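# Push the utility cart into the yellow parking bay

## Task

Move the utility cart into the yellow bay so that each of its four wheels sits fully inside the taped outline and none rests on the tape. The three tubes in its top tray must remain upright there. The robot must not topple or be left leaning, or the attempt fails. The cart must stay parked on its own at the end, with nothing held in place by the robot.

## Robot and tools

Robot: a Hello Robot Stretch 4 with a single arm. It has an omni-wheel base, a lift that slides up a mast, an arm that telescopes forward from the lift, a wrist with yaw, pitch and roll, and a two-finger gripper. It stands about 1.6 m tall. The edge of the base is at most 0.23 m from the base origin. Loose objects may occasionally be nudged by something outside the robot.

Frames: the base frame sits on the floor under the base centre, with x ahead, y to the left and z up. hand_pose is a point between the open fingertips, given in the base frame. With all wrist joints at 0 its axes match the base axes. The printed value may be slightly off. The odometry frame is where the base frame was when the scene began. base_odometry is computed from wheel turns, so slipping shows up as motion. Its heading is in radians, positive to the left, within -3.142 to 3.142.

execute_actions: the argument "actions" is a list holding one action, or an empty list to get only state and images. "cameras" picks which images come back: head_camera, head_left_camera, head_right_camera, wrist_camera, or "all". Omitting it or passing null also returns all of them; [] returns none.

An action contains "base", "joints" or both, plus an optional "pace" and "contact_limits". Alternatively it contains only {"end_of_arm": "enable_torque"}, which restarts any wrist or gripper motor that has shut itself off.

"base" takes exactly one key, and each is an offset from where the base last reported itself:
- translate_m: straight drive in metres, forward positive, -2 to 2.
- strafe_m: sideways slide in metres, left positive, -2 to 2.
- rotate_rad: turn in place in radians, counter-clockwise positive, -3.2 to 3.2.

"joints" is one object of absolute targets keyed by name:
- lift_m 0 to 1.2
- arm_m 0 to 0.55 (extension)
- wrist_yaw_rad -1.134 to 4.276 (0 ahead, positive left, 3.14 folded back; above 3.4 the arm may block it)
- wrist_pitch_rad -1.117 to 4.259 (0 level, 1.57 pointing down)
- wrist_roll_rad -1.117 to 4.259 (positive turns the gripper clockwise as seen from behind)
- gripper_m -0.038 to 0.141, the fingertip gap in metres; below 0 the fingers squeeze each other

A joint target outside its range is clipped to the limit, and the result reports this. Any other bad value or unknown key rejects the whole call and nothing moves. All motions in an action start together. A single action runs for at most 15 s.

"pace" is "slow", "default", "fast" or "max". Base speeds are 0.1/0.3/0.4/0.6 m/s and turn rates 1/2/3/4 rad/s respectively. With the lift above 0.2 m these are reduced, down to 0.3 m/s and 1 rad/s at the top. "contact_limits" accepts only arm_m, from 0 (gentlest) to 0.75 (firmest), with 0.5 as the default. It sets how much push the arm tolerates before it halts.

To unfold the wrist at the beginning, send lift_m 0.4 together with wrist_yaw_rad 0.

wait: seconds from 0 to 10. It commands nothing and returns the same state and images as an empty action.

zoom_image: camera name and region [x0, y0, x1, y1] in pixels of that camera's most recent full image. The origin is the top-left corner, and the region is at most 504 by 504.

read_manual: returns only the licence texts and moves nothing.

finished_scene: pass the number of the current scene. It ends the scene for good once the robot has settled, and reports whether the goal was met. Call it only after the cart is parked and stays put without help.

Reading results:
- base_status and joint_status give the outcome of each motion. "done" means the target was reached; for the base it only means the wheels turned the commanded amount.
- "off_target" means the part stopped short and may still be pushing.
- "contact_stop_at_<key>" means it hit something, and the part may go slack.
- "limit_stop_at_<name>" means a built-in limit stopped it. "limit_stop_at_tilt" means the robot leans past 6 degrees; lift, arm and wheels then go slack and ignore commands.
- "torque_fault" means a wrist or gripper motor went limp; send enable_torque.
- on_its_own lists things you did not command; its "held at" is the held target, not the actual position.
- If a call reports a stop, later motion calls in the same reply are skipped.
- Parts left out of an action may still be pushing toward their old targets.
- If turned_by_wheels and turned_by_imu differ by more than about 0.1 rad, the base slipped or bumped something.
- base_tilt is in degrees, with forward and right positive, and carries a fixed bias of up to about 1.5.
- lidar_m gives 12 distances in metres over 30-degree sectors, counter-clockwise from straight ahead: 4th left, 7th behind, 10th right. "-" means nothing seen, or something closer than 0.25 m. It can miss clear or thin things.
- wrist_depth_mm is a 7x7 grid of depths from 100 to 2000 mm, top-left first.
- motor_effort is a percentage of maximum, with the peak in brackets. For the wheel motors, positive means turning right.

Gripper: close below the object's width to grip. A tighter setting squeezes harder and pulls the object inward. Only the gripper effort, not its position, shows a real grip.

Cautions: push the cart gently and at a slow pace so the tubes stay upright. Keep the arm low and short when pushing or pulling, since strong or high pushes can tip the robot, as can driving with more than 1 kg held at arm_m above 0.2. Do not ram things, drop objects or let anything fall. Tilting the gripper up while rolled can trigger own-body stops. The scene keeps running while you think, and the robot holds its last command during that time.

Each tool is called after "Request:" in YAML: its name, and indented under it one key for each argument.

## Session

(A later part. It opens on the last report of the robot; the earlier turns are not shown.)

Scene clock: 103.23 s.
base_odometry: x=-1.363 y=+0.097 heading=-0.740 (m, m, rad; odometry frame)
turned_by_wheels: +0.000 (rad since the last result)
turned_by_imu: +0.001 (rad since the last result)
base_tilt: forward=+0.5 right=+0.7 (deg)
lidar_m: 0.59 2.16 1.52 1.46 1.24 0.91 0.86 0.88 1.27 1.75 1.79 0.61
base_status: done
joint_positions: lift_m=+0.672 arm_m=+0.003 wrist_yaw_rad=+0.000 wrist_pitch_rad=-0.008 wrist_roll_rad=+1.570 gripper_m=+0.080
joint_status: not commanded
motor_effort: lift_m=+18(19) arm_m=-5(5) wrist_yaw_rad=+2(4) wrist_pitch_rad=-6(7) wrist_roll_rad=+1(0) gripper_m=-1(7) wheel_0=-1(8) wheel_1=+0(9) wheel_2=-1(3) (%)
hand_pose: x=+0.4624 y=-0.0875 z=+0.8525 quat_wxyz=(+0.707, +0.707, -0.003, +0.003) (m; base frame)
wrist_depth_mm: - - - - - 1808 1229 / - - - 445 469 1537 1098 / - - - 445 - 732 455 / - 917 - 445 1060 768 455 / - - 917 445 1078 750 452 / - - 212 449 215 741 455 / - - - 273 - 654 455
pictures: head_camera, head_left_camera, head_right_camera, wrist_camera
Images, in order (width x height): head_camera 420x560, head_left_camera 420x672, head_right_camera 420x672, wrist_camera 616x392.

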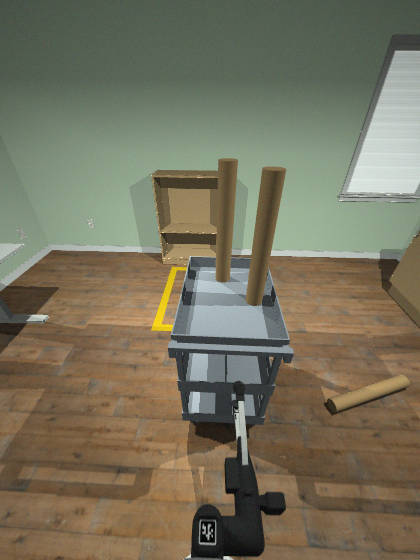

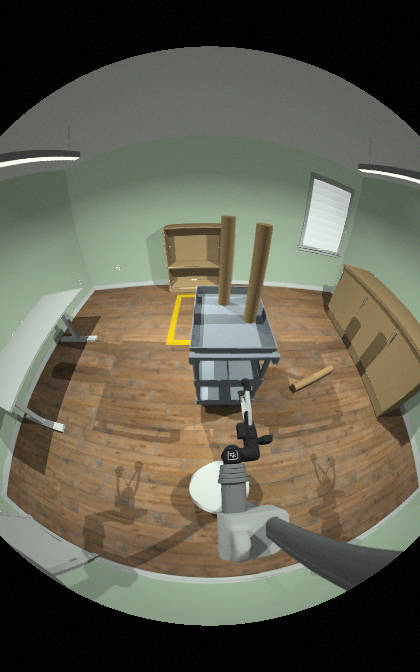

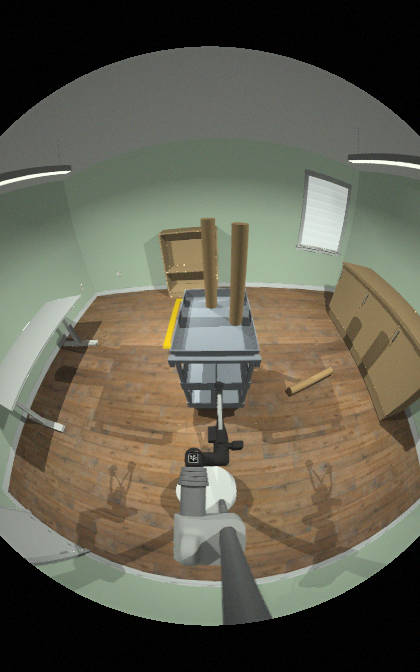

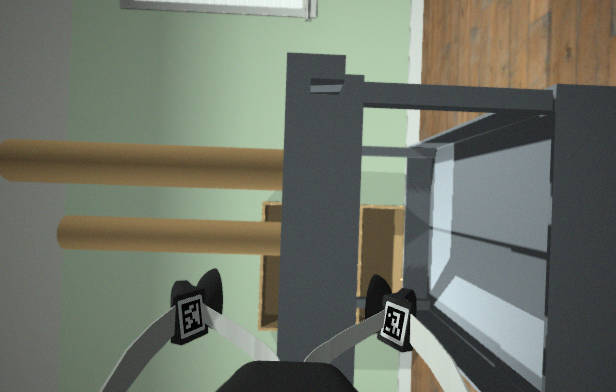

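Request:
execute_actions:
  actions:
    - {"base":{"translate_m":0.195},"pace":"slow"}
  cameras: []

Request:
execute_actions:
  actions:
    - {"joints":{"gripper_m":-0.01}}
  cameras: ["wrist_camera"]

Request:
execute_actions:
  actions:
    - {"base":{"translate_m":0.6},"pace":"slow"}

Scene clock: 111.80 s.
base_odometry: x=-1.219 y=-0.034 heading=-0.740 (m, m, rad; odometry frame)
turned_by_wheels: +0.000 (rad since the last result)
turned_by_imu: +0.003 (rad since the last result)
base_tilt: forward=+0.5 right=+0.8 (deg)
lidar_m: 0.41 0.42 1.53 1.48 1.51 1.11 1.06 1.14 1.57 1.75 1.83 0.43
base_status: done
joint_positions: lift_m=+0.672 arm_m=+0.003 wrist_yaw_rad=+0.000 wrist_pitch_rad=-0.008 wrist_roll_rad=+1.570 gripper_m=+0.080
joint_status: not commanded
motor_effort: lift_m=+19(19) arm_m=-5(5) wrist_yaw_rad=+5(3) wrist_pitch_rad=-7(7) wrist_roll_rad=+1(1) gripper_m=+1(1) wheel_0=+3(5) wheel_1=+2(6) wheel_2=-3(7) (%)
hand_pose: x=+0.4624 y=-0.0875 z=+0.8525 quat_wxyz=(+0.707, +0.707, -0.003, +0.003) (m; base frame)
wrist_depth_mm: - - - 186 248 257 257 / - - - 186 248 1756 504 / 508 508 512 186 248 750 530 / - - - 186 249 759 530 / 691 699 707 186 248 759 525 / - - 211 186 214 750 521 / - - - 175 249 654 517
pictures: none
No camera images: the call's "cameras" was empty. Leave "cameras" out to get every camera's image.

Scene clock: 113.47 s.
base_odometry: x=-1.219 y=-0.034 heading=-0.740 (m, m, rad; odometry frame)
turned_by_wheels: +0.000 (rad since the last result)
turned_by_imu: +0.001 (rad since the last result)
base_tilt: forward=+0.5 right=+0.7 (deg)
lidar_m: 0.38 0.43 1.55 1.46 1.50 1.10 1.06 1.11 1.56 1.76 1.80 0.43
base_status: not commanded
joint_positions: lift_m=+0.672 arm_m=+0.003 wrist_yaw_rad=+0.003 wrist_pitch_rad=-0.010 wrist_roll_rad=+1.570 gripper_m=-0.010
joint_status: all done
motor_effort: lift_m=+19(19) arm_m=-5(5) wrist_yaw_rad=-7(9) wrist_pitch_rad=+1(7) wrist_roll_rad=+1(0) gripper_m=-17(20) wheel_0=+2(3) wheel_1=+1(2) wheel_2=+0(3) (%)
hand_pose: x=+0.4627 y=-0.0865 z=+0.8532 quat_wxyz=(+0.707, +0.707, -0.002, +0.005) (m; base frame)
wrist_depth_mm: - - - 175 236 258 255 / - - - 176 237 1808 517 / 504 500 504 176 237 768 535 / - - - 176 238 768 539 / 683 691 699 177 239 759 530 / - - 196 178 239 759 525 / - 157 - 178 240 647 521
pictures: wrist_camera
Images, in order (width x height): wrist_camera 616x392.

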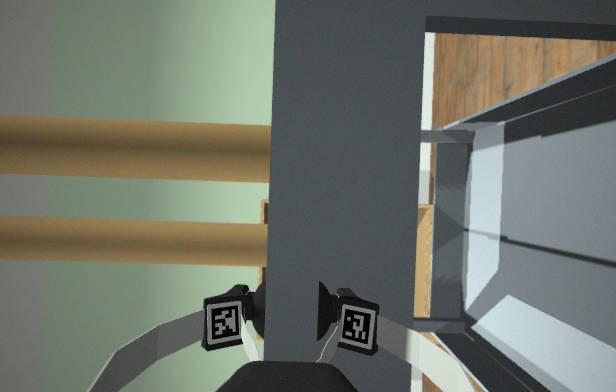

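Scene clock: 120.73 s.
base_odometry: x=-0.776 y=-0.439 heading=-0.740 (m, m, rad; odometry frame)
turned_by_wheels: +0.000 (rad since the last result)
turned_by_imu: +0.005 (rad since the last result)
base_tilt: forward=+0.5 right=+0.7 (deg)
lidar_m: 0.32 0.34 1.57 1.47 1.54 1.73 1.66 1.74 1.84 1.73 1.84 0.45
base_status: done
joint_positions: lift_m=+0.672 arm_m=+0.002 wrist_yaw_rad=+0.002 wrist_pitch_rad=-0.009 wrist_roll_rad=+1.570 gripper_m=-0.010
joint_status: not commanded
motor_effort: lift_m=+18(18) arm_m=+0(5) wrist_yaw_rad=-5(20) wrist_pitch_rad=-2(2) wrist_roll_rad=+0(0) gripper_m=-11(17) wheel_0=+4(7) wheel_1=+3(6) wheel_2=-4(14) (%)
hand_pose: x=+0.4617 y=-0.0868 z=+0.8530 quat_wxyz=(+0.707, +0.707, -0.003, +0.004) (m; base frame)
wrist_depth_mm: 1808 1808 1863 224 1863 1708 1182 / 1863 1808 1863 213 286 309 307 / 1808 1863 1808 260 271 1756 492 / 530 544 1863 193 255 723 530 / 1808 544 535 183 245 759 530 / 661 691 190 175 235 750 521 / 1863 640 654 168 179 699 521
pictures: head_camera, head_left_camera, head_right_camera, wrist_camera
Images, in order (width x height): head_camera 420x560, head_left_camera 420x672, head_right_camera 420x672, wrist_camera 616x392.

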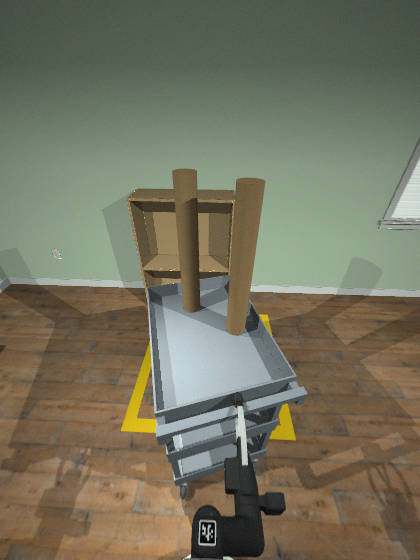

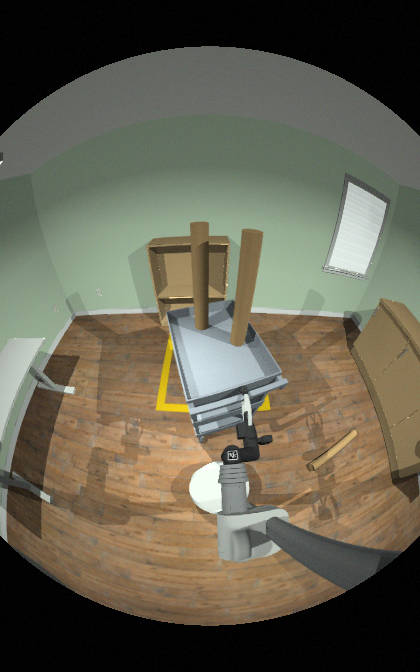

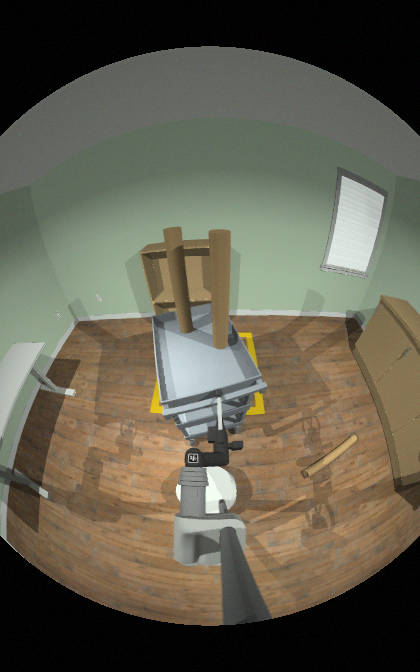

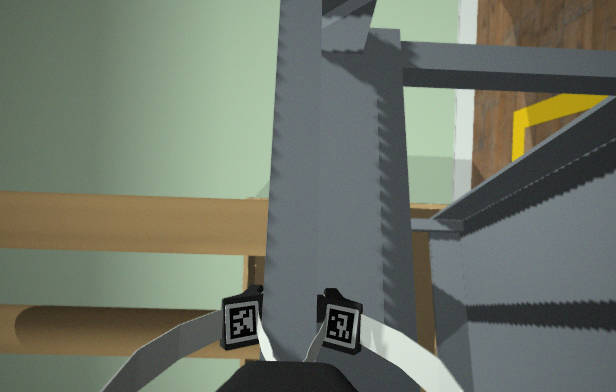

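Request:
execute_actions:
  actions:
    - {"base":{"strafe_m":0.24},"pace":"slow"}
  cameras: ["head_camera","head_left_camera"]

Scene clock: 127.73 s.
base_odometry: x=-0.614 y=-0.261 heading=-0.740 (m, m, rad; odometry frame)
turned_by_wheels: +0.000 (rad since the last result)
turned_by_imu: +0.002 (rad since the last result)
base_tilt: forward=+0.6 right=+0.7 (deg)
lidar_m: 0.39 0.41 1.30 1.23 1.31 1.74 1.66 1.75 2.42 1.99 2.08 0.40
base_status: done
joint_positions: lift_m=+0.672 arm_m=+0.002 wrist_yaw_rad=-0.004 wrist_pitch_rad=-0.009 wrist_roll_rad=+1.570 gripper_m=-0.010
joint_status: not commanded
motor_effort: lift_m=+19(19) arm_m=+0(0) wrist_yaw_rad=+12(21) wrist_pitch_rad=-3(2) wrist_roll_rad=+0(0) gripper_m=-9(13) wheel_0=-4(11) wheel_1=+1(7) wheel_2=-2(1) (%)
hand_pose: x=+0.4612 y=-0.0885 z=+0.8528 quat_wxyz=(+0.707, +0.707, -0.004, +0.002) (m; base frame)
wrist_depth_mm: 1863 1863 1863 165 225 1576 1138 / 1863 1863 1863 166 227 1756 504 / 484 492 492 167 228 768 535 / 1863 1863 1863 169 230 768 535 / 1808 1863 699 170 233 759 525 / 1808 1808 190 172 234 750 525 / 1808 1863 1808 172 180 654 521
pictures: head_camera, head_left_camera
Images, in order (width x height): head_camera 420x560, head_left_camera 420x672.

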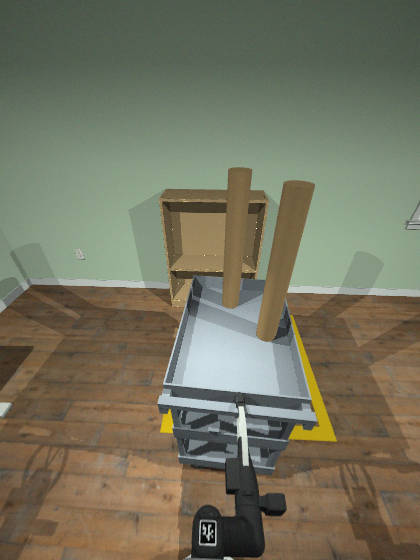

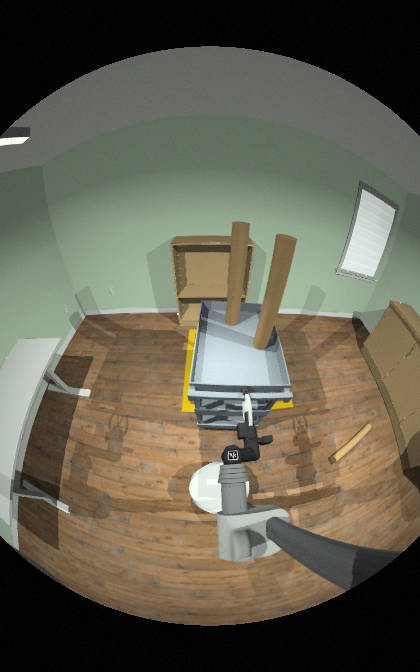

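Request:
execute_actions:
  actions:
    - {"base":{"translate_m":0.25},"pace":"slow"}
  cameras: ["head_camera","head_left_camera"]

Scene clock: 133.97 s.
base_odometry: x=-0.430 y=-0.430 heading=-0.740 (m, m, rad; odometry frame)
turned_by_wheels: +0.000 (rad since the last result)
turned_by_imu: +0.004 (rad since the last result)
base_tilt: forward=+0.5 right=+0.7 (deg)
lidar_m: 0.38 0.40 1.28 1.23 1.28 1.99 1.92 2.00 2.08 1.99 2.13 0.43
base_status: done
joint_positions: lift_m=+0.672 arm_m=+0.002 wrist_yaw_rad=+0.003 wrist_pitch_rad=-0.010 wrist_roll_rad=+1.570 gripper_m=-0.010
joint_status: not commanded
motor_effort: lift_m=+19(19) arm_m=+0(0) wrist_yaw_rad=-6(18) wrist_pitch_rad=-2(4) wrist_roll_rad=+0(0) gripper_m=-7(13) wheel_0=+4(7) wheel_1=+4(5) wheel_2=-4(10) (%)
hand_pose: x=+0.4618 y=-0.0865 z=+0.8530 quat_wxyz=(+0.707, +0.707, -0.002, +0.004) (m; base frame)
wrist_depth_mm: 1576 1576 1618 181 245 256 256 / 1537 1576 1576 180 243 1618 1138 / 508 521 1281 178 240 723 535 / 1576 1576 525 176 238 768 530 / 676 683 691 175 236 768 525 / 1576 1618 190 173 234 750 521 / 1576 1576 1618 171 180 707 521
pictures: head_camera, head_left_camera
Images, in order (width x height): head_camera 420x560, head_left_camera 420x672.

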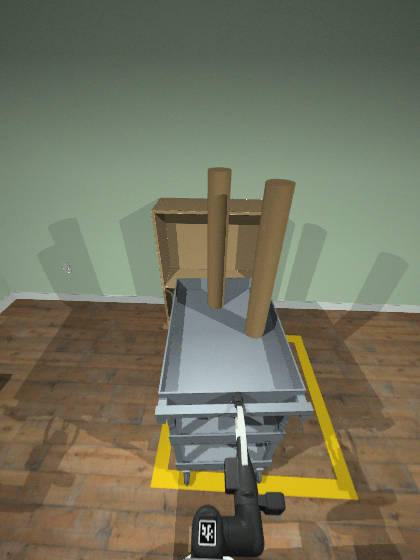

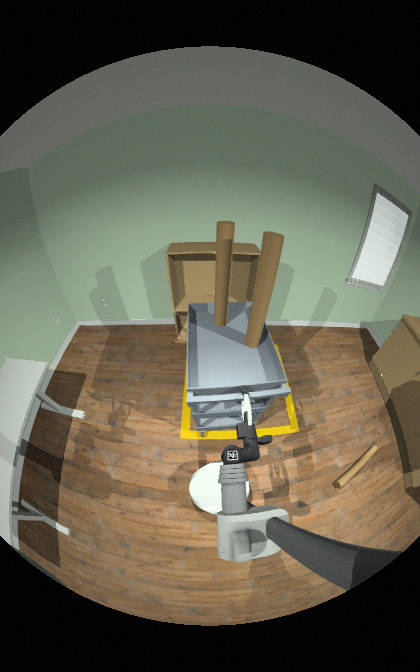

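Request:
execute_actions:
  actions:
    - {"base":{"translate_m":-0.15},"pace":"slow"}
  cameras: []

Request:
execute_actions:
  actions:
    - {"base":{"strafe_m":0.28},"pace":"slow"}
  cameras: ["head_camera"]

Request:
execute_actions:
  actions:
    - {"base":{"translate_m":0.2},"pace":"slow"}
  cameras: ["head_camera"]

Scene clock: 142.43 s.
base_odometry: x=-0.540 y=-0.329 heading=-0.740 (m, m, rad; odometry frame)
turned_by_wheels: +0.000 (rad since the last result)
turned_by_imu: +0.002 (rad since the last result)
base_tilt: forward=+0.4 right=+0.7 (deg)
lidar_m: 0.39 0.40 1.31 1.26 1.29 1.84 1.74 1.83 2.09 2.00 2.12 0.40
base_status: done
joint_positions: lift_m=+0.672 arm_m=+0.002 wrist_yaw_rad=+0.000 wrist_pitch_rad=-0.009 wrist_roll_rad=+1.570 gripper_m=-0.010
joint_status: not commanded
motor_effort: lift_m=+18(18) arm_m=+0(0) wrist_yaw_rad=+3(17) wrist_pitch_rad=-3(3) wrist_roll_rad=+0(0) gripper_m=-9(13) wheel_0=-2(4) wheel_1=-2(5) wheel_2=+4(9) (%)
hand_pose: x=+0.4615 y=-0.0875 z=+0.8529 quat_wxyz=(+0.707, +0.707, -0.003, +0.003) (m; base frame)
wrist_depth_mm: 1708 1708 1756 170 232 264 260 / 1756 1756 1756 171 232 1756 517 / 492 496 496 171 233 768 535 / 1708 1756 1756 171 233 759 530 / 683 676 699 171 233 759 525 / 1708 1756 190 172 233 741 525 / 1756 1708 1756 172 180 654 521
pictures: none
No camera images: the call's "cameras" was empty. Leave "cameras" out to get every camera's image.

Scene clock: 146.37 s.
base_odometry: x=-0.352 y=-0.122 heading=-0.740 (m, m, rad; odometry frame)
turned_by_wheels: +0.000 (rad since the last result)
turned_by_imu: +0.000 (rad since the last result)
base_tilt: forward=+0.6 right=+0.9 (deg)
lidar_m: 0.42 0.53 1.00 0.92 1.02 1.82 1.76 1.85 2.60 2.29 2.41 0.34
base_status: done
joint_positions: lift_m=+0.672 arm_m=+0.002 wrist_yaw_rad=-0.003 wrist_pitch_rad=-0.009 wrist_roll_rad=+1.570 gripper_m=-0.010
joint_status: not commanded
motor_effort: lift_m=+18(18) arm_m=+0(0) wrist_yaw_rad=+12(29) wrist_pitch_rad=-3(3) wrist_roll_rad=+0(0) gripper_m=-10(14) wheel_0=-5(12) wheel_1=+1(5) wheel_2=+0(5) (%)
hand_pose: x=+0.4612 y=-0.0884 z=+0.8528 quat_wxyz=(+0.707, +0.707, -0.004, +0.002) (m; base frame)
wrist_depth_mm: 413 415 418 117 172 691 549 / 1756 661 1661 123 182 732 544 / 661 654 654 132 193 723 535 / 1708 1708 1756 142 206 768 530 / 1708 1756 1756 152 221 715 530 / 1708 1756 189 166 238 1661 521 / 1756 1756 1756 169 180 1576 480
pictures: head_camera
Images, in order (width x height): head_camera 420x560.

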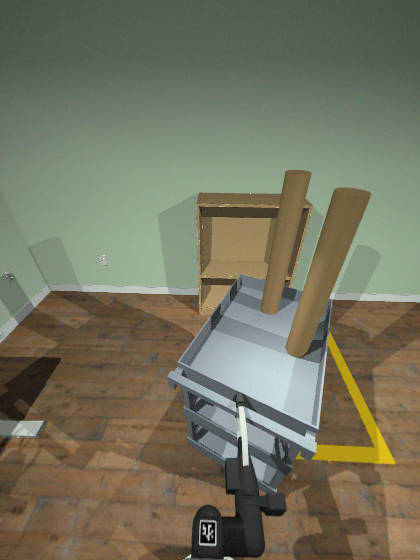

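Scene clock: 149.67 s.
base_odometry: x=-0.204 y=-0.257 heading=-0.740 (m, m, rad; odometry frame)
turned_by_wheels: +0.000 (rad since the last result)
turned_by_imu: +0.002 (rad since the last result)
base_tilt: forward=+0.4 right=+0.9 (deg)
lidar_m: 0.41 0.50 1.00 0.92 1.02 1.99 1.96 2.08 2.36 2.27 2.41 0.38
base_status: done
joint_positions: lift_m=+0.672 arm_m=+0.002 wrist_yaw_rad=+0.004 wrist_pitch_rad=-0.010 wrist_roll_rad=+1.570 gripper_m=-0.010
joint_status: not commanded
motor_effort: lift_m=+19(19) arm_m=+0(0) wrist_yaw_rad=-9(13) wrist_pitch_rad=-2(3) wrist_roll_rad=+0(0) gripper_m=-12(14) wheel_0=+6(7) wheel_1=+2(7) wheel_2=-3(11) (%)
hand_pose: x=+0.4619 y=-0.0863 z=+0.8531 quat_wxyz=(+0.707, +0.707, -0.002, +0.005) (m; base frame)
wrist_depth_mm: 433 442 455 126 181 699 530 / 455 452 449 133 190 732 539 / 661 668 661 140 200 778 535 / 1537 1537 1537 148 211 768 535 / 1537 1537 1537 156 224 715 530 / 1537 1576 190 167 236 676 521 / 1537 1537 1537 170 180 1537 488
pictures: head_camera
Images, in order (width x height): head_camera 420x560.

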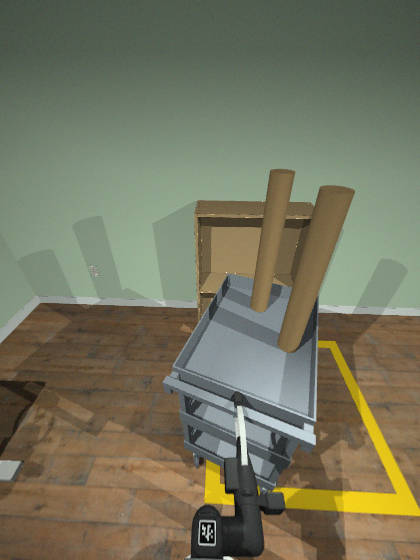

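Request:
execute_actions:
  actions:
    - {"base":{"translate_m":0.15},"pace":"slow"}
  cameras: ["head_camera"]

Request:
execute_actions:
  actions:
    - {"base":{"strafe_m":-0.3},"pace":"slow"}

Scene clock: 158.40 s.
base_odometry: x=-0.093 y=-0.358 heading=-0.739 (m, m, rad; odometry frame)
turned_by_wheels: +0.001 (rad since the last result)
turned_by_imu: +0.004 (rad since the last result)
base_tilt: forward=+0.5 right=+0.8 (deg)
lidar_m: 0.43 0.46 1.01 0.94 1.00 1.41 2.12 2.21 2.38 2.26 2.22 0.38
base_status: done
joint_positions: lift_m=+0.672 arm_m=+0.002 wrist_yaw_rad=+0.004 wrist_pitch_rad=-0.010 wrist_roll_rad=+1.570 gripper_m=-0.010
joint_status: not commanded
motor_effort: lift_m=+19(19) arm_m=+0(0) wrist_yaw_rad=-12(11) wrist_pitch_rad=-1(2) wrist_roll_rad=+1(0) gripper_m=-8(10) wheel_0=+5(9) wheel_1=+4(6) wheel_2=-1(8) (%)
hand_pose: x=+0.4619 y=-0.0862 z=+0.8531 quat_wxyz=(+0.707, +0.707, -0.002, +0.005) (m; base frame)
wrist_depth_mm: 1366 1397 1366 137 192 1118 521 / 449 452 455 142 199 759 539 / 1366 1366 1336 148 208 768 535 / 1366 1366 1118 154 216 768 530 / 1397 1397 1397 160 226 759 530 / 1397 1397 190 169 236 699 525 / 1397 1366 1397 171 180 1430 500
pictures: head_camera
Images, in order (width x height): head_camera 420x560.

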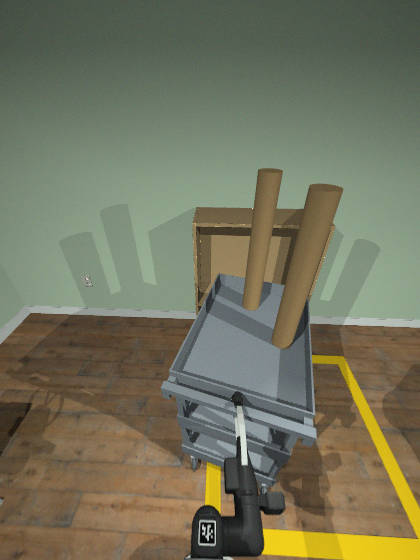

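Scene clock: 162.53 s.
base_odometry: x=-0.295 y=-0.580 heading=-0.739 (m, m, rad; odometry frame)
turned_by_wheels: +0.000 (rad since the last result)
turned_by_imu: +0.003 (rad since the last result)
base_tilt: forward=+0.5 right=+0.8 (deg)
lidar_m: 0.34 0.36 1.32 1.26 1.30 2.20 2.10 2.24 2.07 1.97 2.07 0.44
base_status: done
joint_positions: lift_m=+0.672 arm_m=+0.002 wrist_yaw_rad=+0.008 wrist_pitch_rad=-0.009 wrist_roll_rad=+1.570 gripper_m=-0.010
joint_status: not commanded
on_its_own: wrist_yaw_rad is at rest, and its effort (-21) is outside its rest range (-13 to +13)
motor_effort: lift_m=+19(19) arm_m=+0(0) wrist_yaw_rad=-21(24) wrist_pitch_rad=-3(2) wrist_roll_rad=+1(0) gripper_m=-14(13) wheel_0=+3(11) wheel_1=-1(5) wheel_2=+4(5) (%)
hand_pose: x=+0.4622 y=-0.0852 z=+0.8530 quat_wxyz=(+0.707, +0.707, -0.001, +0.006) (m; base frame)
wrist_depth_mm: 1366 1366 1397 214 286 1397 1138 / 1366 1397 1366 206 274 1430 1138 / 1366 1397 1366 197 263 1281 492 / 512 512 525 190 253 723 535 / 1366 1366 1366 182 243 750 530 / 654 654 191 176 236 750 525 / 1366 1397 1205 170 180 699 521
pictures: head_camera, head_left_camera, head_right_camera, wrist_camera
Images, in order (width x height): head_camera 420x560, head_left_camera 420x672, head_right_camera 420x672, wrist_camera 616x392.

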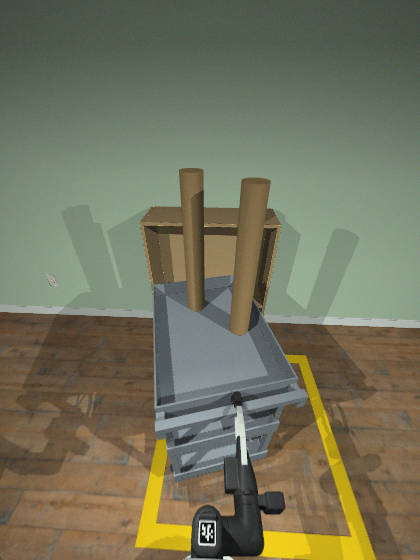

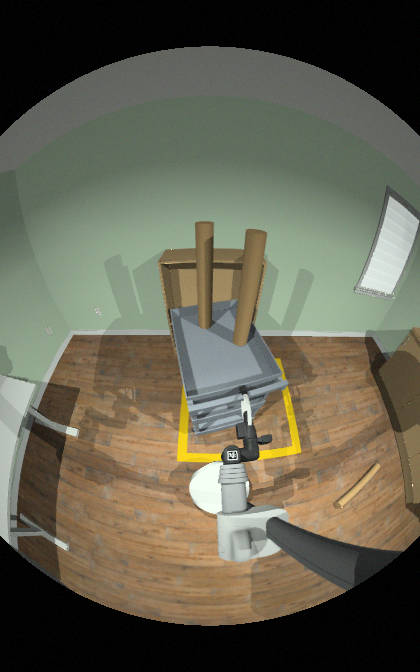

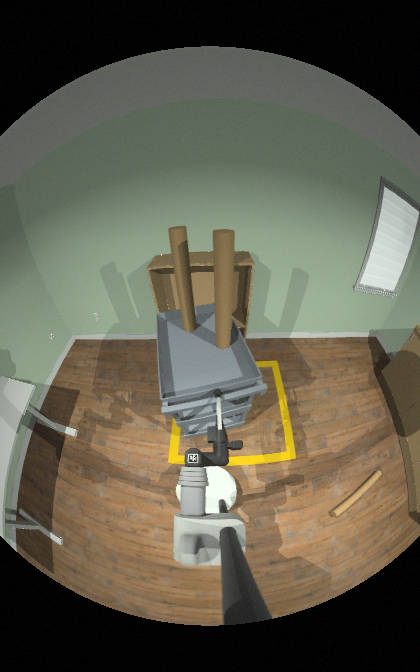

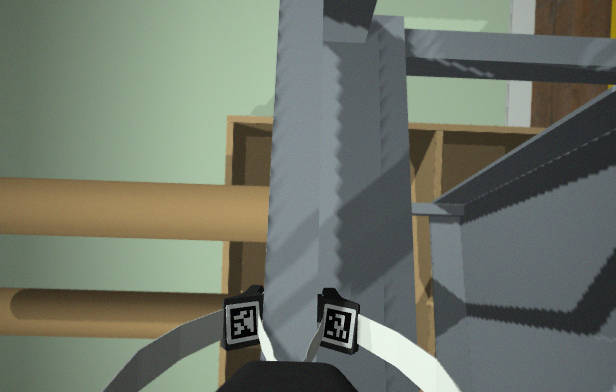

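Request:
execute_actions:
  actions:
    - {"joints":{"gripper_m":0.08}}
  cameras: []

Request:
execute_actions:
  actions:
    - {"base":{"translate_m":-0.2},"pace":"slow"}
  cameras: ["head_camera"]

Request:
execute_actions:
  actions:
    - {"base":{"strafe_m":0.9}}
  cameras: ["head_right_camera"]

Request:
execute_actions:
  actions:
    - {"base":{"rotate_rad":-1.59},"joints":{"lift_m":0.3,"wrist_roll_rad":0}}
  cameras: []

Request:
execute_actions:
  actions:
    - {"base":{"strafe_m":1.15}}

Scene clock: 174.77 s.
base_odometry: x=-0.295 y=-0.580 heading=-0.739 (m, m, rad; odometry frame)
turned_by_wheels: +0.000 (rad since the last result)
turned_by_imu: +0.002 (rad since the last result)
base_tilt: forward=+0.4 right=+0.8 (deg)
lidar_m: 0.35 0.33 1.33 1.23 1.33 2.19 2.12 2.22 2.05 1.98 2.11 0.46
base_status: not commanded
joint_positions: lift_m=+0.672 arm_m=+0.002 wrist_yaw_rad=+0.002 wrist_pitch_rad=-0.010 wrist_roll_rad=+1.570 gripper_m=+0.080
joint_status: all done
motor_effort: lift_m=+19(19) arm_m=+0(0) wrist_yaw_rad=-4(19) wrist_pitch_rad=+0(3) wrist_roll_rad=+0(0) gripper_m=+2(8) wheel_0=+3(3) wheel_1=-1(1) wheel_2=+4(4) (%)
hand_pose: x=+0.4618 y=-0.0867 z=+0.8532 quat_wxyz=(+0.707, +0.707, -0.003, +0.004) (m; base frame)
wrist_depth_mm: 1366 1397 1397 220 293 1430 1205 / 1397 1366 1397 211 281 1397 314 / 1366 1366 1397 202 270 1366 500 / 517 521 530 193 257 715 535 / 1366 1366 1366 186 247 759 530 / 654 661 193 179 238 750 525 / 1366 1366 1160 155 224 741 525
pictures: none
No camera images: the call's "cameras" was empty. Leave "cameras" out to get every camera's image.

Scene clock: 178.03 s.
base_odometry: x=-0.443 y=-0.445 heading=-0.739 (m, m, rad; odometry frame)
turned_by_wheels: +0.000 (rad since the last result)
turned_by_imu: +0.001 (rad since the last result)
base_tilt: forward=+0.4 right=+0.7 (deg)
lidar_m: 0.52 1.90 1.32 1.23 1.28 1.99 1.90 2.01 2.05 1.97 2.07 0.64
base_status: done
joint_positions: lift_m=+0.672 arm_m=+0.002 wrist_yaw_rad=+0.000 wrist_pitch_rad=-0.008 wrist_roll_rad=+1.570 gripper_m=+0.080
joint_status: not commanded
motor_effort: lift_m=+18(18) arm_m=+0(0) wrist_yaw_rad=+1(8) wrist_pitch_rad=-7(8) wrist_roll_rad=+0(0) gripper_m=+1(1) wheel_0=-1(5) wheel_1=-3(5) wheel_2=+1(8) (%)
hand_pose: x=+0.4615 y=-0.0874 z=+0.8525 quat_wxyz=(+0.707, +0.707, -0.003, +0.003) (m; base frame)
wrist_depth_mm: 1576 1576 1618 1618 1618 1618 1229 / 1618 1576 1576 1618 1661 1618 1182 / 1576 1576 1618 480 1336 634 492 / 715 723 732 459 1366 759 469 / 1576 1576 1576 439 1078 759 455 / 1618 854 211 421 215 750 436 / 1576 1576 1618 258 960 691 477
pictures: head_camera
Images, in order (width x height): head_camera 420x560.

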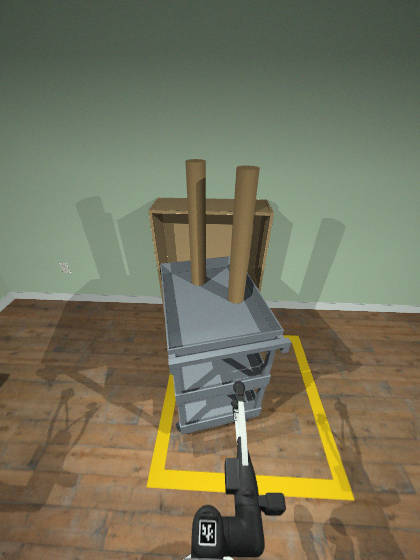

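Scene clock: 182.37 s.
base_odometry: x=+0.164 y=+0.220 heading=-0.739 (m, m, rad; odometry frame)
turned_by_wheels: +0.000 (rad since the last result)
turned_by_imu: +0.002 (rad since the last result)
base_tilt: forward=+0.4 right=+0.8 (deg)
lidar_m: 1.78 0.55 0.36 0.35 0.38 0.51 1.88 2.03 2.79 2.87 0.89 1.01
base_status: done
joint_positions: lift_m=+0.672 arm_m=+0.002 wrist_yaw_rad=+0.000 wrist_pitch_rad=-0.008 wrist_roll_rad=+1.570 gripper_m=+0.080
joint_status: not commanded
motor_effort: lift_m=+18(18) arm_m=+0(0) wrist_yaw_rad=+2(1) wrist_pitch_rad=-7(7) wrist_roll_rad=+1(0) gripper_m=-1(1) wheel_0=+1(9) wheel_1=-2(9) wheel_2=-1(0) (%)
hand_pose: x=+0.4615 y=-0.0874 z=+0.8525 quat_wxyz=(+0.707, +0.707, -0.003, +0.003) (m; base frame)
wrist_depth_mm: 1618 1576 1618 1576 1618 1366 1025 / 1576 1618 1618 1576 1576 1537 1229 / 1576 1576 1618 1618 1618 1661 1205 / 1576 1576 1618 1618 1661 1661 1205 / 1576 1618 1618 1618 1661 1618 1182 / 1576 1618 211 1661 215 1661 1182 / 1618 1618 1618 891 1618 1576 1182
pictures: head_right_camera
Images, in order (width x height): head_right_camera 420x672.

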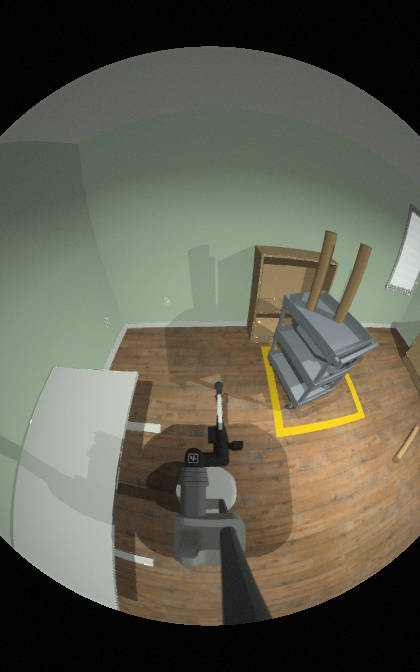

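Scene clock: 184.90 s.
base_odometry: x=+0.164 y=+0.220 heading=-2.329 (m, m, rad; odometry frame)
turned_by_wheels: -1.590 (rad since the last result)
turned_by_imu: -1.564 (rad since the last result)
base_tilt: forward=+0.4 right=+0.7 (deg)
lidar_m: 2.87 0.93 1.00 1.72 0.54 0.37 0.36 0.38 0.50 1.87 1.97 2.73
base_status: done
joint_positions: lift_m=+0.300 arm_m=+0.002 wrist_yaw_rad=+0.000 wrist_pitch_rad=-0.008 wrist_roll_rad=+0.000 gripper_m=+0.080
joint_status: all done
motor_effort: lift_m=+16(19) arm_m=+0(0) wrist_yaw_rad=+2(2) wrist_pitch_rad=-7(7) wrist_roll_rad=+0(4) gripper_m=-4(4) wheel_0=+1(6) wheel_1=+1(8) wheel_2=+0(8) (%)
hand_pose: x=+0.4616 y=-0.0874 z=+0.4807 quat_wxyz=(+1.000, +0.000, -0.004, +0.000) (m; base frame)
wrist_depth_mm: - - - - - - - / - - - - - - - / - - - - - - - / - - - - - - - / - - - - - - - / 1863 1921 211 1983 214 - - / 1229 1160 1205 683 1205 1336 1366
pictures: none
No camera images: the call's "cameras" was empty. Leave "cameras" out to get every camera's image.

Scene clock: 190.07 s.
base_odometry: x=+0.998 y=-0.571 heading=-2.329 (m, m, rad; odometry frame)
turned_by_wheels: +0.000 (rad since the last result)
turned_by_imu: +0.004 (rad since the last result)
base_tilt: forward=+0.4 right=+0.7 (deg)
lidar_m: 0.55 0.56 0.60 0.61 0.69 0.94 1.16 0.71 0.65 1.54 3.17 0.60
base_status: done
joint_positions: lift_m=+0.300 arm_m=+0.002 wrist_yaw_rad=+0.000 wrist_pitch_rad=-0.008 wrist_roll_rad=+0.000 gripper_m=+0.080
joint_status: not commanded
motor_effort: lift_m=+17(18) arm_m=+0(0) wrist_yaw_rad=+2(3) wrist_pitch_rad=-7(7) wrist_roll_rad=+0(1) gripper_m=-1(1) wheel_0=+1(9) wheel_1=+1(9) wheel_2=+0(1) (%)
hand_pose: x=+0.4616 y=-0.0874 z=+0.4806 quat_wxyz=(+1.000, +0.000, -0.004, +0.000) (m; base frame)
wrist_depth_mm: 991 1008 508 508 500 492 488 / 991 1008 750 741 723 715 - / 991 991 - - - - - / 991 991 364 - - - - / 976 991 353 377 404 436 469 / 991 976 211 1808 215 - 1863 / 991 345 788 496 866 1255 1308
pictures: head_camera, head_left_camera, head_right_camera, wrist_camera
Images, in order (width x height): head_camera 420x560, head_left_camera 420x672, head_right_camera 420x672, wrist_camera 616x392.

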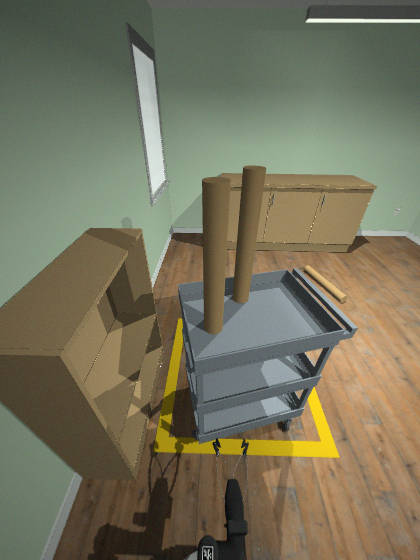

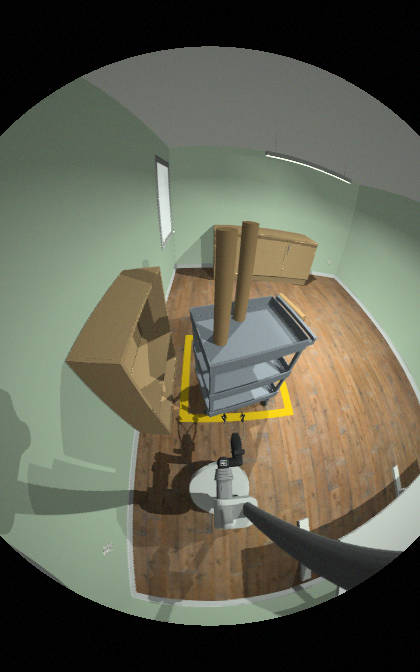

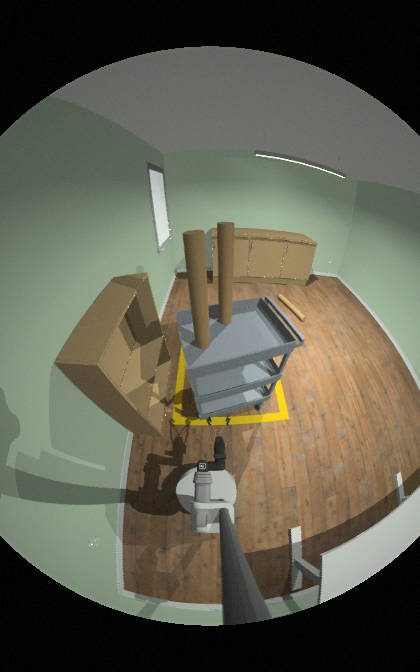

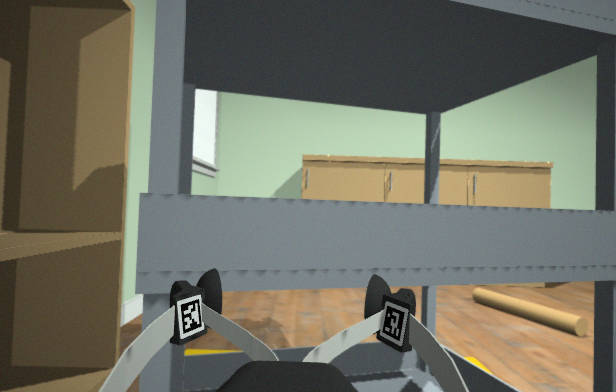

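Request:
execute_actions:
  actions:
    - {"base":{"translate_m":0.24},"joints":{"lift_m":0.315,"gripper_m":0.03},"pace":"slow"}
  cameras: ["head_camera","wrist_camera"]

Scene clock: 197.20 s.
base_odometry: x=+0.834 y=-0.745 heading=-2.329 (m, m, rad; odometry frame)
turned_by_wheels: +0.000 (rad since the last result)
turned_by_imu: +0.003 (rad since the last result)
base_tilt: forward=+0.5 right=+0.8 (deg)
lidar_m: 0.41 0.56 0.42 0.65 0.67 0.95 1.43 0.82 0.89 3.02 3.15 0.49
base_status: done
joint_positions: lift_m=+0.315 arm_m=+0.002 wrist_yaw_rad=-0.002 wrist_pitch_rad=-0.008 wrist_roll_rad=+0.000 gripper_m=+0.030
joint_status: all done
motor_effort: lift_m=+22(24) arm_m=+0(0) wrist_yaw_rad=+10(7) wrist_pitch_rad=-6(6) wrist_roll_rad=-1(1) gripper_m=-7(4) wheel_0=+3(6) wheel_1=+2(5) wheel_2=-3(11) (%)
hand_pose: x=+0.4614 y=-0.0881 z=+0.4954 quat_wxyz=(+1.000, +0.000, -0.004, -0.001) (m; base frame)
wrist_depth_mm: 759 455 484 477 466 462 455 / 759 634 - 699 676 668 - / 750 647 - - - - - / 750 564 - - - - - / 213 220 234 249 267 287 306 / 210 218 198 244 265 286 306 / 211 213 236 163 750 1281 1430
pictures: head_camera, wrist_camera
Images, in order (width x height): head_camera 420x560, wrist_camera 616x392.

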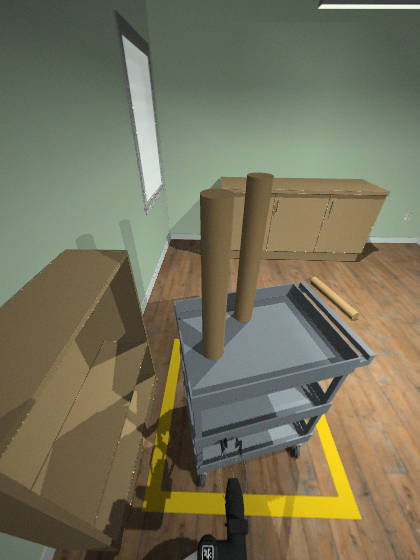

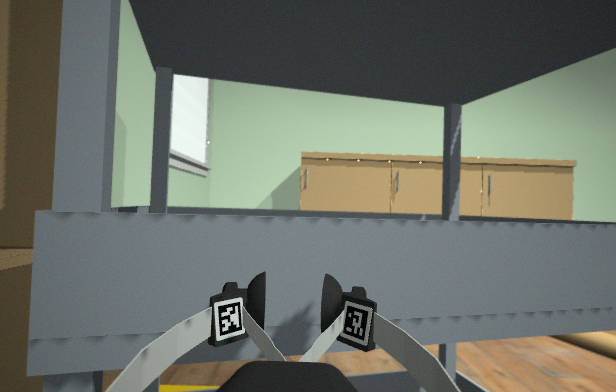

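Request:
execute_actions:
  actions:
    - {"base":{"translate_m":0.09},"pace":"slow"}
  cameras: ["head_camera"]

Request:
execute_actions:
  actions:
    - {"base":{"translate_m":-0.33}}
  cameras: ["head_camera"]

Request:
execute_actions:
  actions:
    - {"base":{"strafe_m":-1.1}}
  cameras: ["head_camera","head_left_camera"]

Scene clock: 203.27 s.
base_odometry: x=+0.772 y=-0.810 heading=-2.329 (m, m, rad; odometry frame)
turned_by_wheels: +0.000 (rad since the last result)
turned_by_imu: +0.002 (rad since the last result)
base_tilt: forward=+0.4 right=+0.9 (deg)
lidar_m: 0.42 0.54 0.38 0.41 0.67 0.97 1.50 0.89 1.02 3.03 3.19 0.49
base_status: done
joint_positions: lift_m=+0.315 arm_m=+0.002 wrist_yaw_rad=-0.002 wrist_pitch_rad=-0.008 wrist_roll_rad=+0.000 gripper_m=+0.030
joint_status: not commanded
motor_effort: lift_m=+22(21) arm_m=+0(0) wrist_yaw_rad=+6(10) wrist_pitch_rad=-6(6) wrist_roll_rad=-1(1) gripper_m=-2(5) wheel_0=+1(4) wheel_1=+2(5) wheel_2=-4(9) (%)
hand_pose: x=+0.4614 y=-0.0880 z=+0.4954 quat_wxyz=(+1.000, +0.000, -0.004, -0.001) (m; base frame)
wrist_depth_mm: 661 459 484 473 466 459 452 / 661 1537 - 691 676 668 - / 654 1576 - - - - - / 654 597 - - - - - / 211 219 233 249 267 287 310 / 209 218 205 244 267 289 309 / 211 212 236 163 750 1281 1397
pictures: head_camera
Images, in order (width x height): head_camera 420x560.

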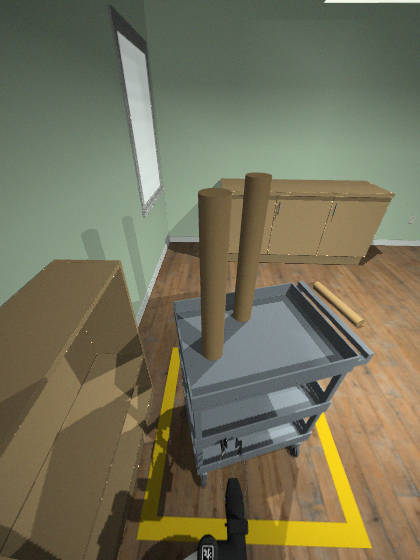

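Scene clock: 205.83 s.
base_odometry: x=+0.999 y=-0.571 heading=-2.329 (m, m, rad; odometry frame)
turned_by_wheels: +0.000 (rad since the last result)
turned_by_imu: +0.000 (rad since the last result)
base_tilt: forward=+0.4 right=+0.6 (deg)
lidar_m: 0.75 0.56 0.62 0.60 0.69 0.96 1.17 0.74 0.65 1.55 3.19 0.84
base_status: done
joint_positions: lift_m=+0.315 arm_m=+0.002 wrist_yaw_rad=+0.000 wrist_pitch_rad=-0.008 wrist_roll_rad=+0.000 gripper_m=+0.030
joint_status: not commanded
motor_effort: lift_m=+21(22) arm_m=+0(0) wrist_yaw_rad=+3(8) wrist_pitch_rad=-7(6) wrist_roll_rad=+0(1) gripper_m=-2(6) wheel_0=+0(7) wheel_1=+0(6) wheel_2=-1(10) (%)
hand_pose: x=+0.4615 y=-0.0875 z=+0.4954 quat_wxyz=(+1.000, +0.000, -0.004, +0.000) (m; base frame)
wrist_depth_mm: 991 1008 564 585 640 - - / 1008 1661 778 699 683 699 - / 991 1661 - - - - - / 976 1708 - - - - - / 946 1708 559 585 634 691 - / 976 1618 207 1863 1756 1983 - / 976 946 750 182 854 842 1397
pictures: head_camera
Images, in order (width x height): head_camera 420x560.

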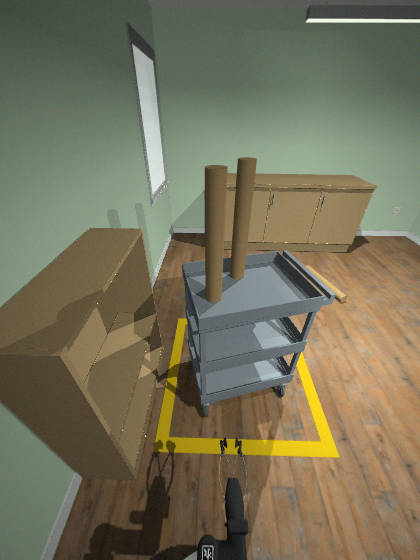

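Scene clock: 210.83 s.
base_odometry: x=+0.200 y=+0.186 heading=-2.329 (m, m, rad; odometry frame)
turned_by_wheels: +0.000 (rad since the last result)
turned_by_imu: +0.001 (rad since the last result)
base_tilt: forward=+0.4 right=+0.7 (deg)
lidar_m: 2.86 1.04 1.14 1.69 0.57 0.39 0.35 0.36 0.51 1.92 2.02 2.78
base_status: done
joint_positions: lift_m=+0.315 arm_m=+0.002 wrist_yaw_rad=+0.000 wrist_pitch_rad=-0.008 wrist_roll_rad=+0.000 gripper_m=+0.030
joint_status: not commanded
motor_effort: lift_m=+20(21) arm_m=+0(0) wrist_yaw_rad=+2(3) wrist_pitch_rad=-6(7) wrist_roll_rad=-1(1) gripper_m=-7(2) wheel_0=+1(9) wheel_1=+1(9) wheel_2=+0(2) (%)
hand_pose: x=+0.4615 y=-0.0874 z=+0.4954 quat_wxyz=(+1.000, +0.000, -0.004, +0.000) (m; base frame)
wrist_depth_mm: - - - - - - - / 1138 - - - - - - / - - - - - - - / - - - - - - - / - - - - - - - / 1756 1983 207 1863 - - - / 1205 1138 1229 181 1182 1366 1397
pictures: head_camera, head_left_camera
Images, in order (width x height): head_camera 420x560, head_left_camera 420x672.

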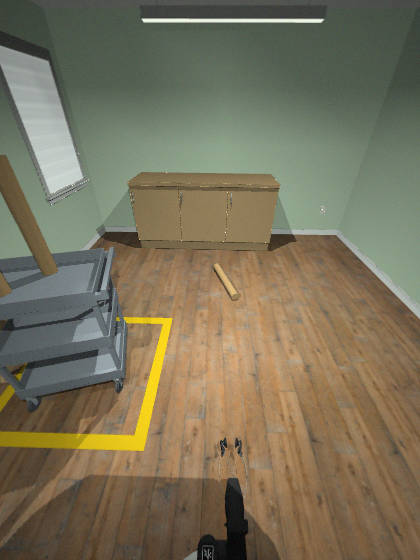

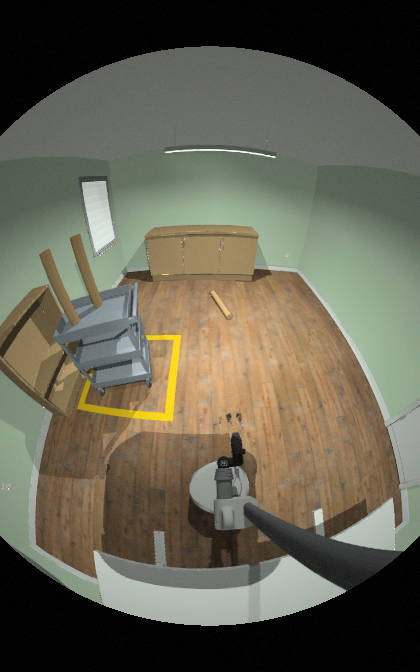

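Request:
execute_actions:
  actions:
    - {"base":{"strafe_m":-0.26},"joints":{"wrist_pitch_rad":1.57,"gripper_m":0.13}}
  cameras: []

Request:
execute_actions:
  actions:
    - {"base":{"translate_m":1.6},"pace":"fast"}
  cameras: []

Request:
execute_actions:
  actions:
    - {"base":{"rotate_rad":0.3},"joints":{"arm_m":0.3}}

Scene clock: 221.33 s.
base_odometry: x=+0.011 y=+0.365 heading=-2.329 (m, m, rad; odometry frame)
turned_by_wheels: +0.000 (rad since the last result)
turned_by_imu: +0.001 (rad since the last result)
base_tilt: forward=+0.4 right=+0.7 (deg)
lidar_m: 2.89 1.21 1.30 1.79 0.54 0.38 0.35 0.34 0.50 1.65 1.77 2.37
base_status: done
joint_positions: lift_m=+0.315 arm_m=+0.002 wrist_yaw_rad=+0.000 wrist_pitch_rad=+1.369 wrist_roll_rad=+0.000 gripper_m=+0.130
joint_status: wrist_pitch_rad limit_stop_at_own_body (moved +1.377 of +1.578); the others done
on_its_own: wrist_pitch_rad is held at +1.368, not at your +1.570, since a limit_stop_at_own_body; lift_m is slack since a limit_stop_at_own_body; arm_m is slack since a limit_stop_at_own_body
motor_effort: lift_m=+19(20) arm_m=+0(0) wrist_yaw_rad=+4(4) wrist_pitch_rad=-1(4) wrist_roll_rad=+0(0) gripper_m=+1(4) wheel_0=-1(8) wheel_1=+0(10) wheel_2=-1(1) (%)
hand_pose: x=+0.2309 y=-0.0874 z=+0.2105 quat_wxyz=(+0.775, +0.000, +0.632, +0.000) (m; base frame)
wrist_depth_mm: 496 504 504 508 508 517 517 / 480 484 488 492 496 496 500 / 462 466 469 473 477 480 484 / 449 449 455 455 462 466 466 / 433 436 436 445 445 449 449 / 418 209 424 427 224 433 436 / 221 211 213 154 415 418 424
pictures: none
No camera images: the call's "cameras" was empty. Leave "cameras" out to get every camera's image.

not run: a stop came earlier in this reply.

not run: a stop came earlier in this reply.


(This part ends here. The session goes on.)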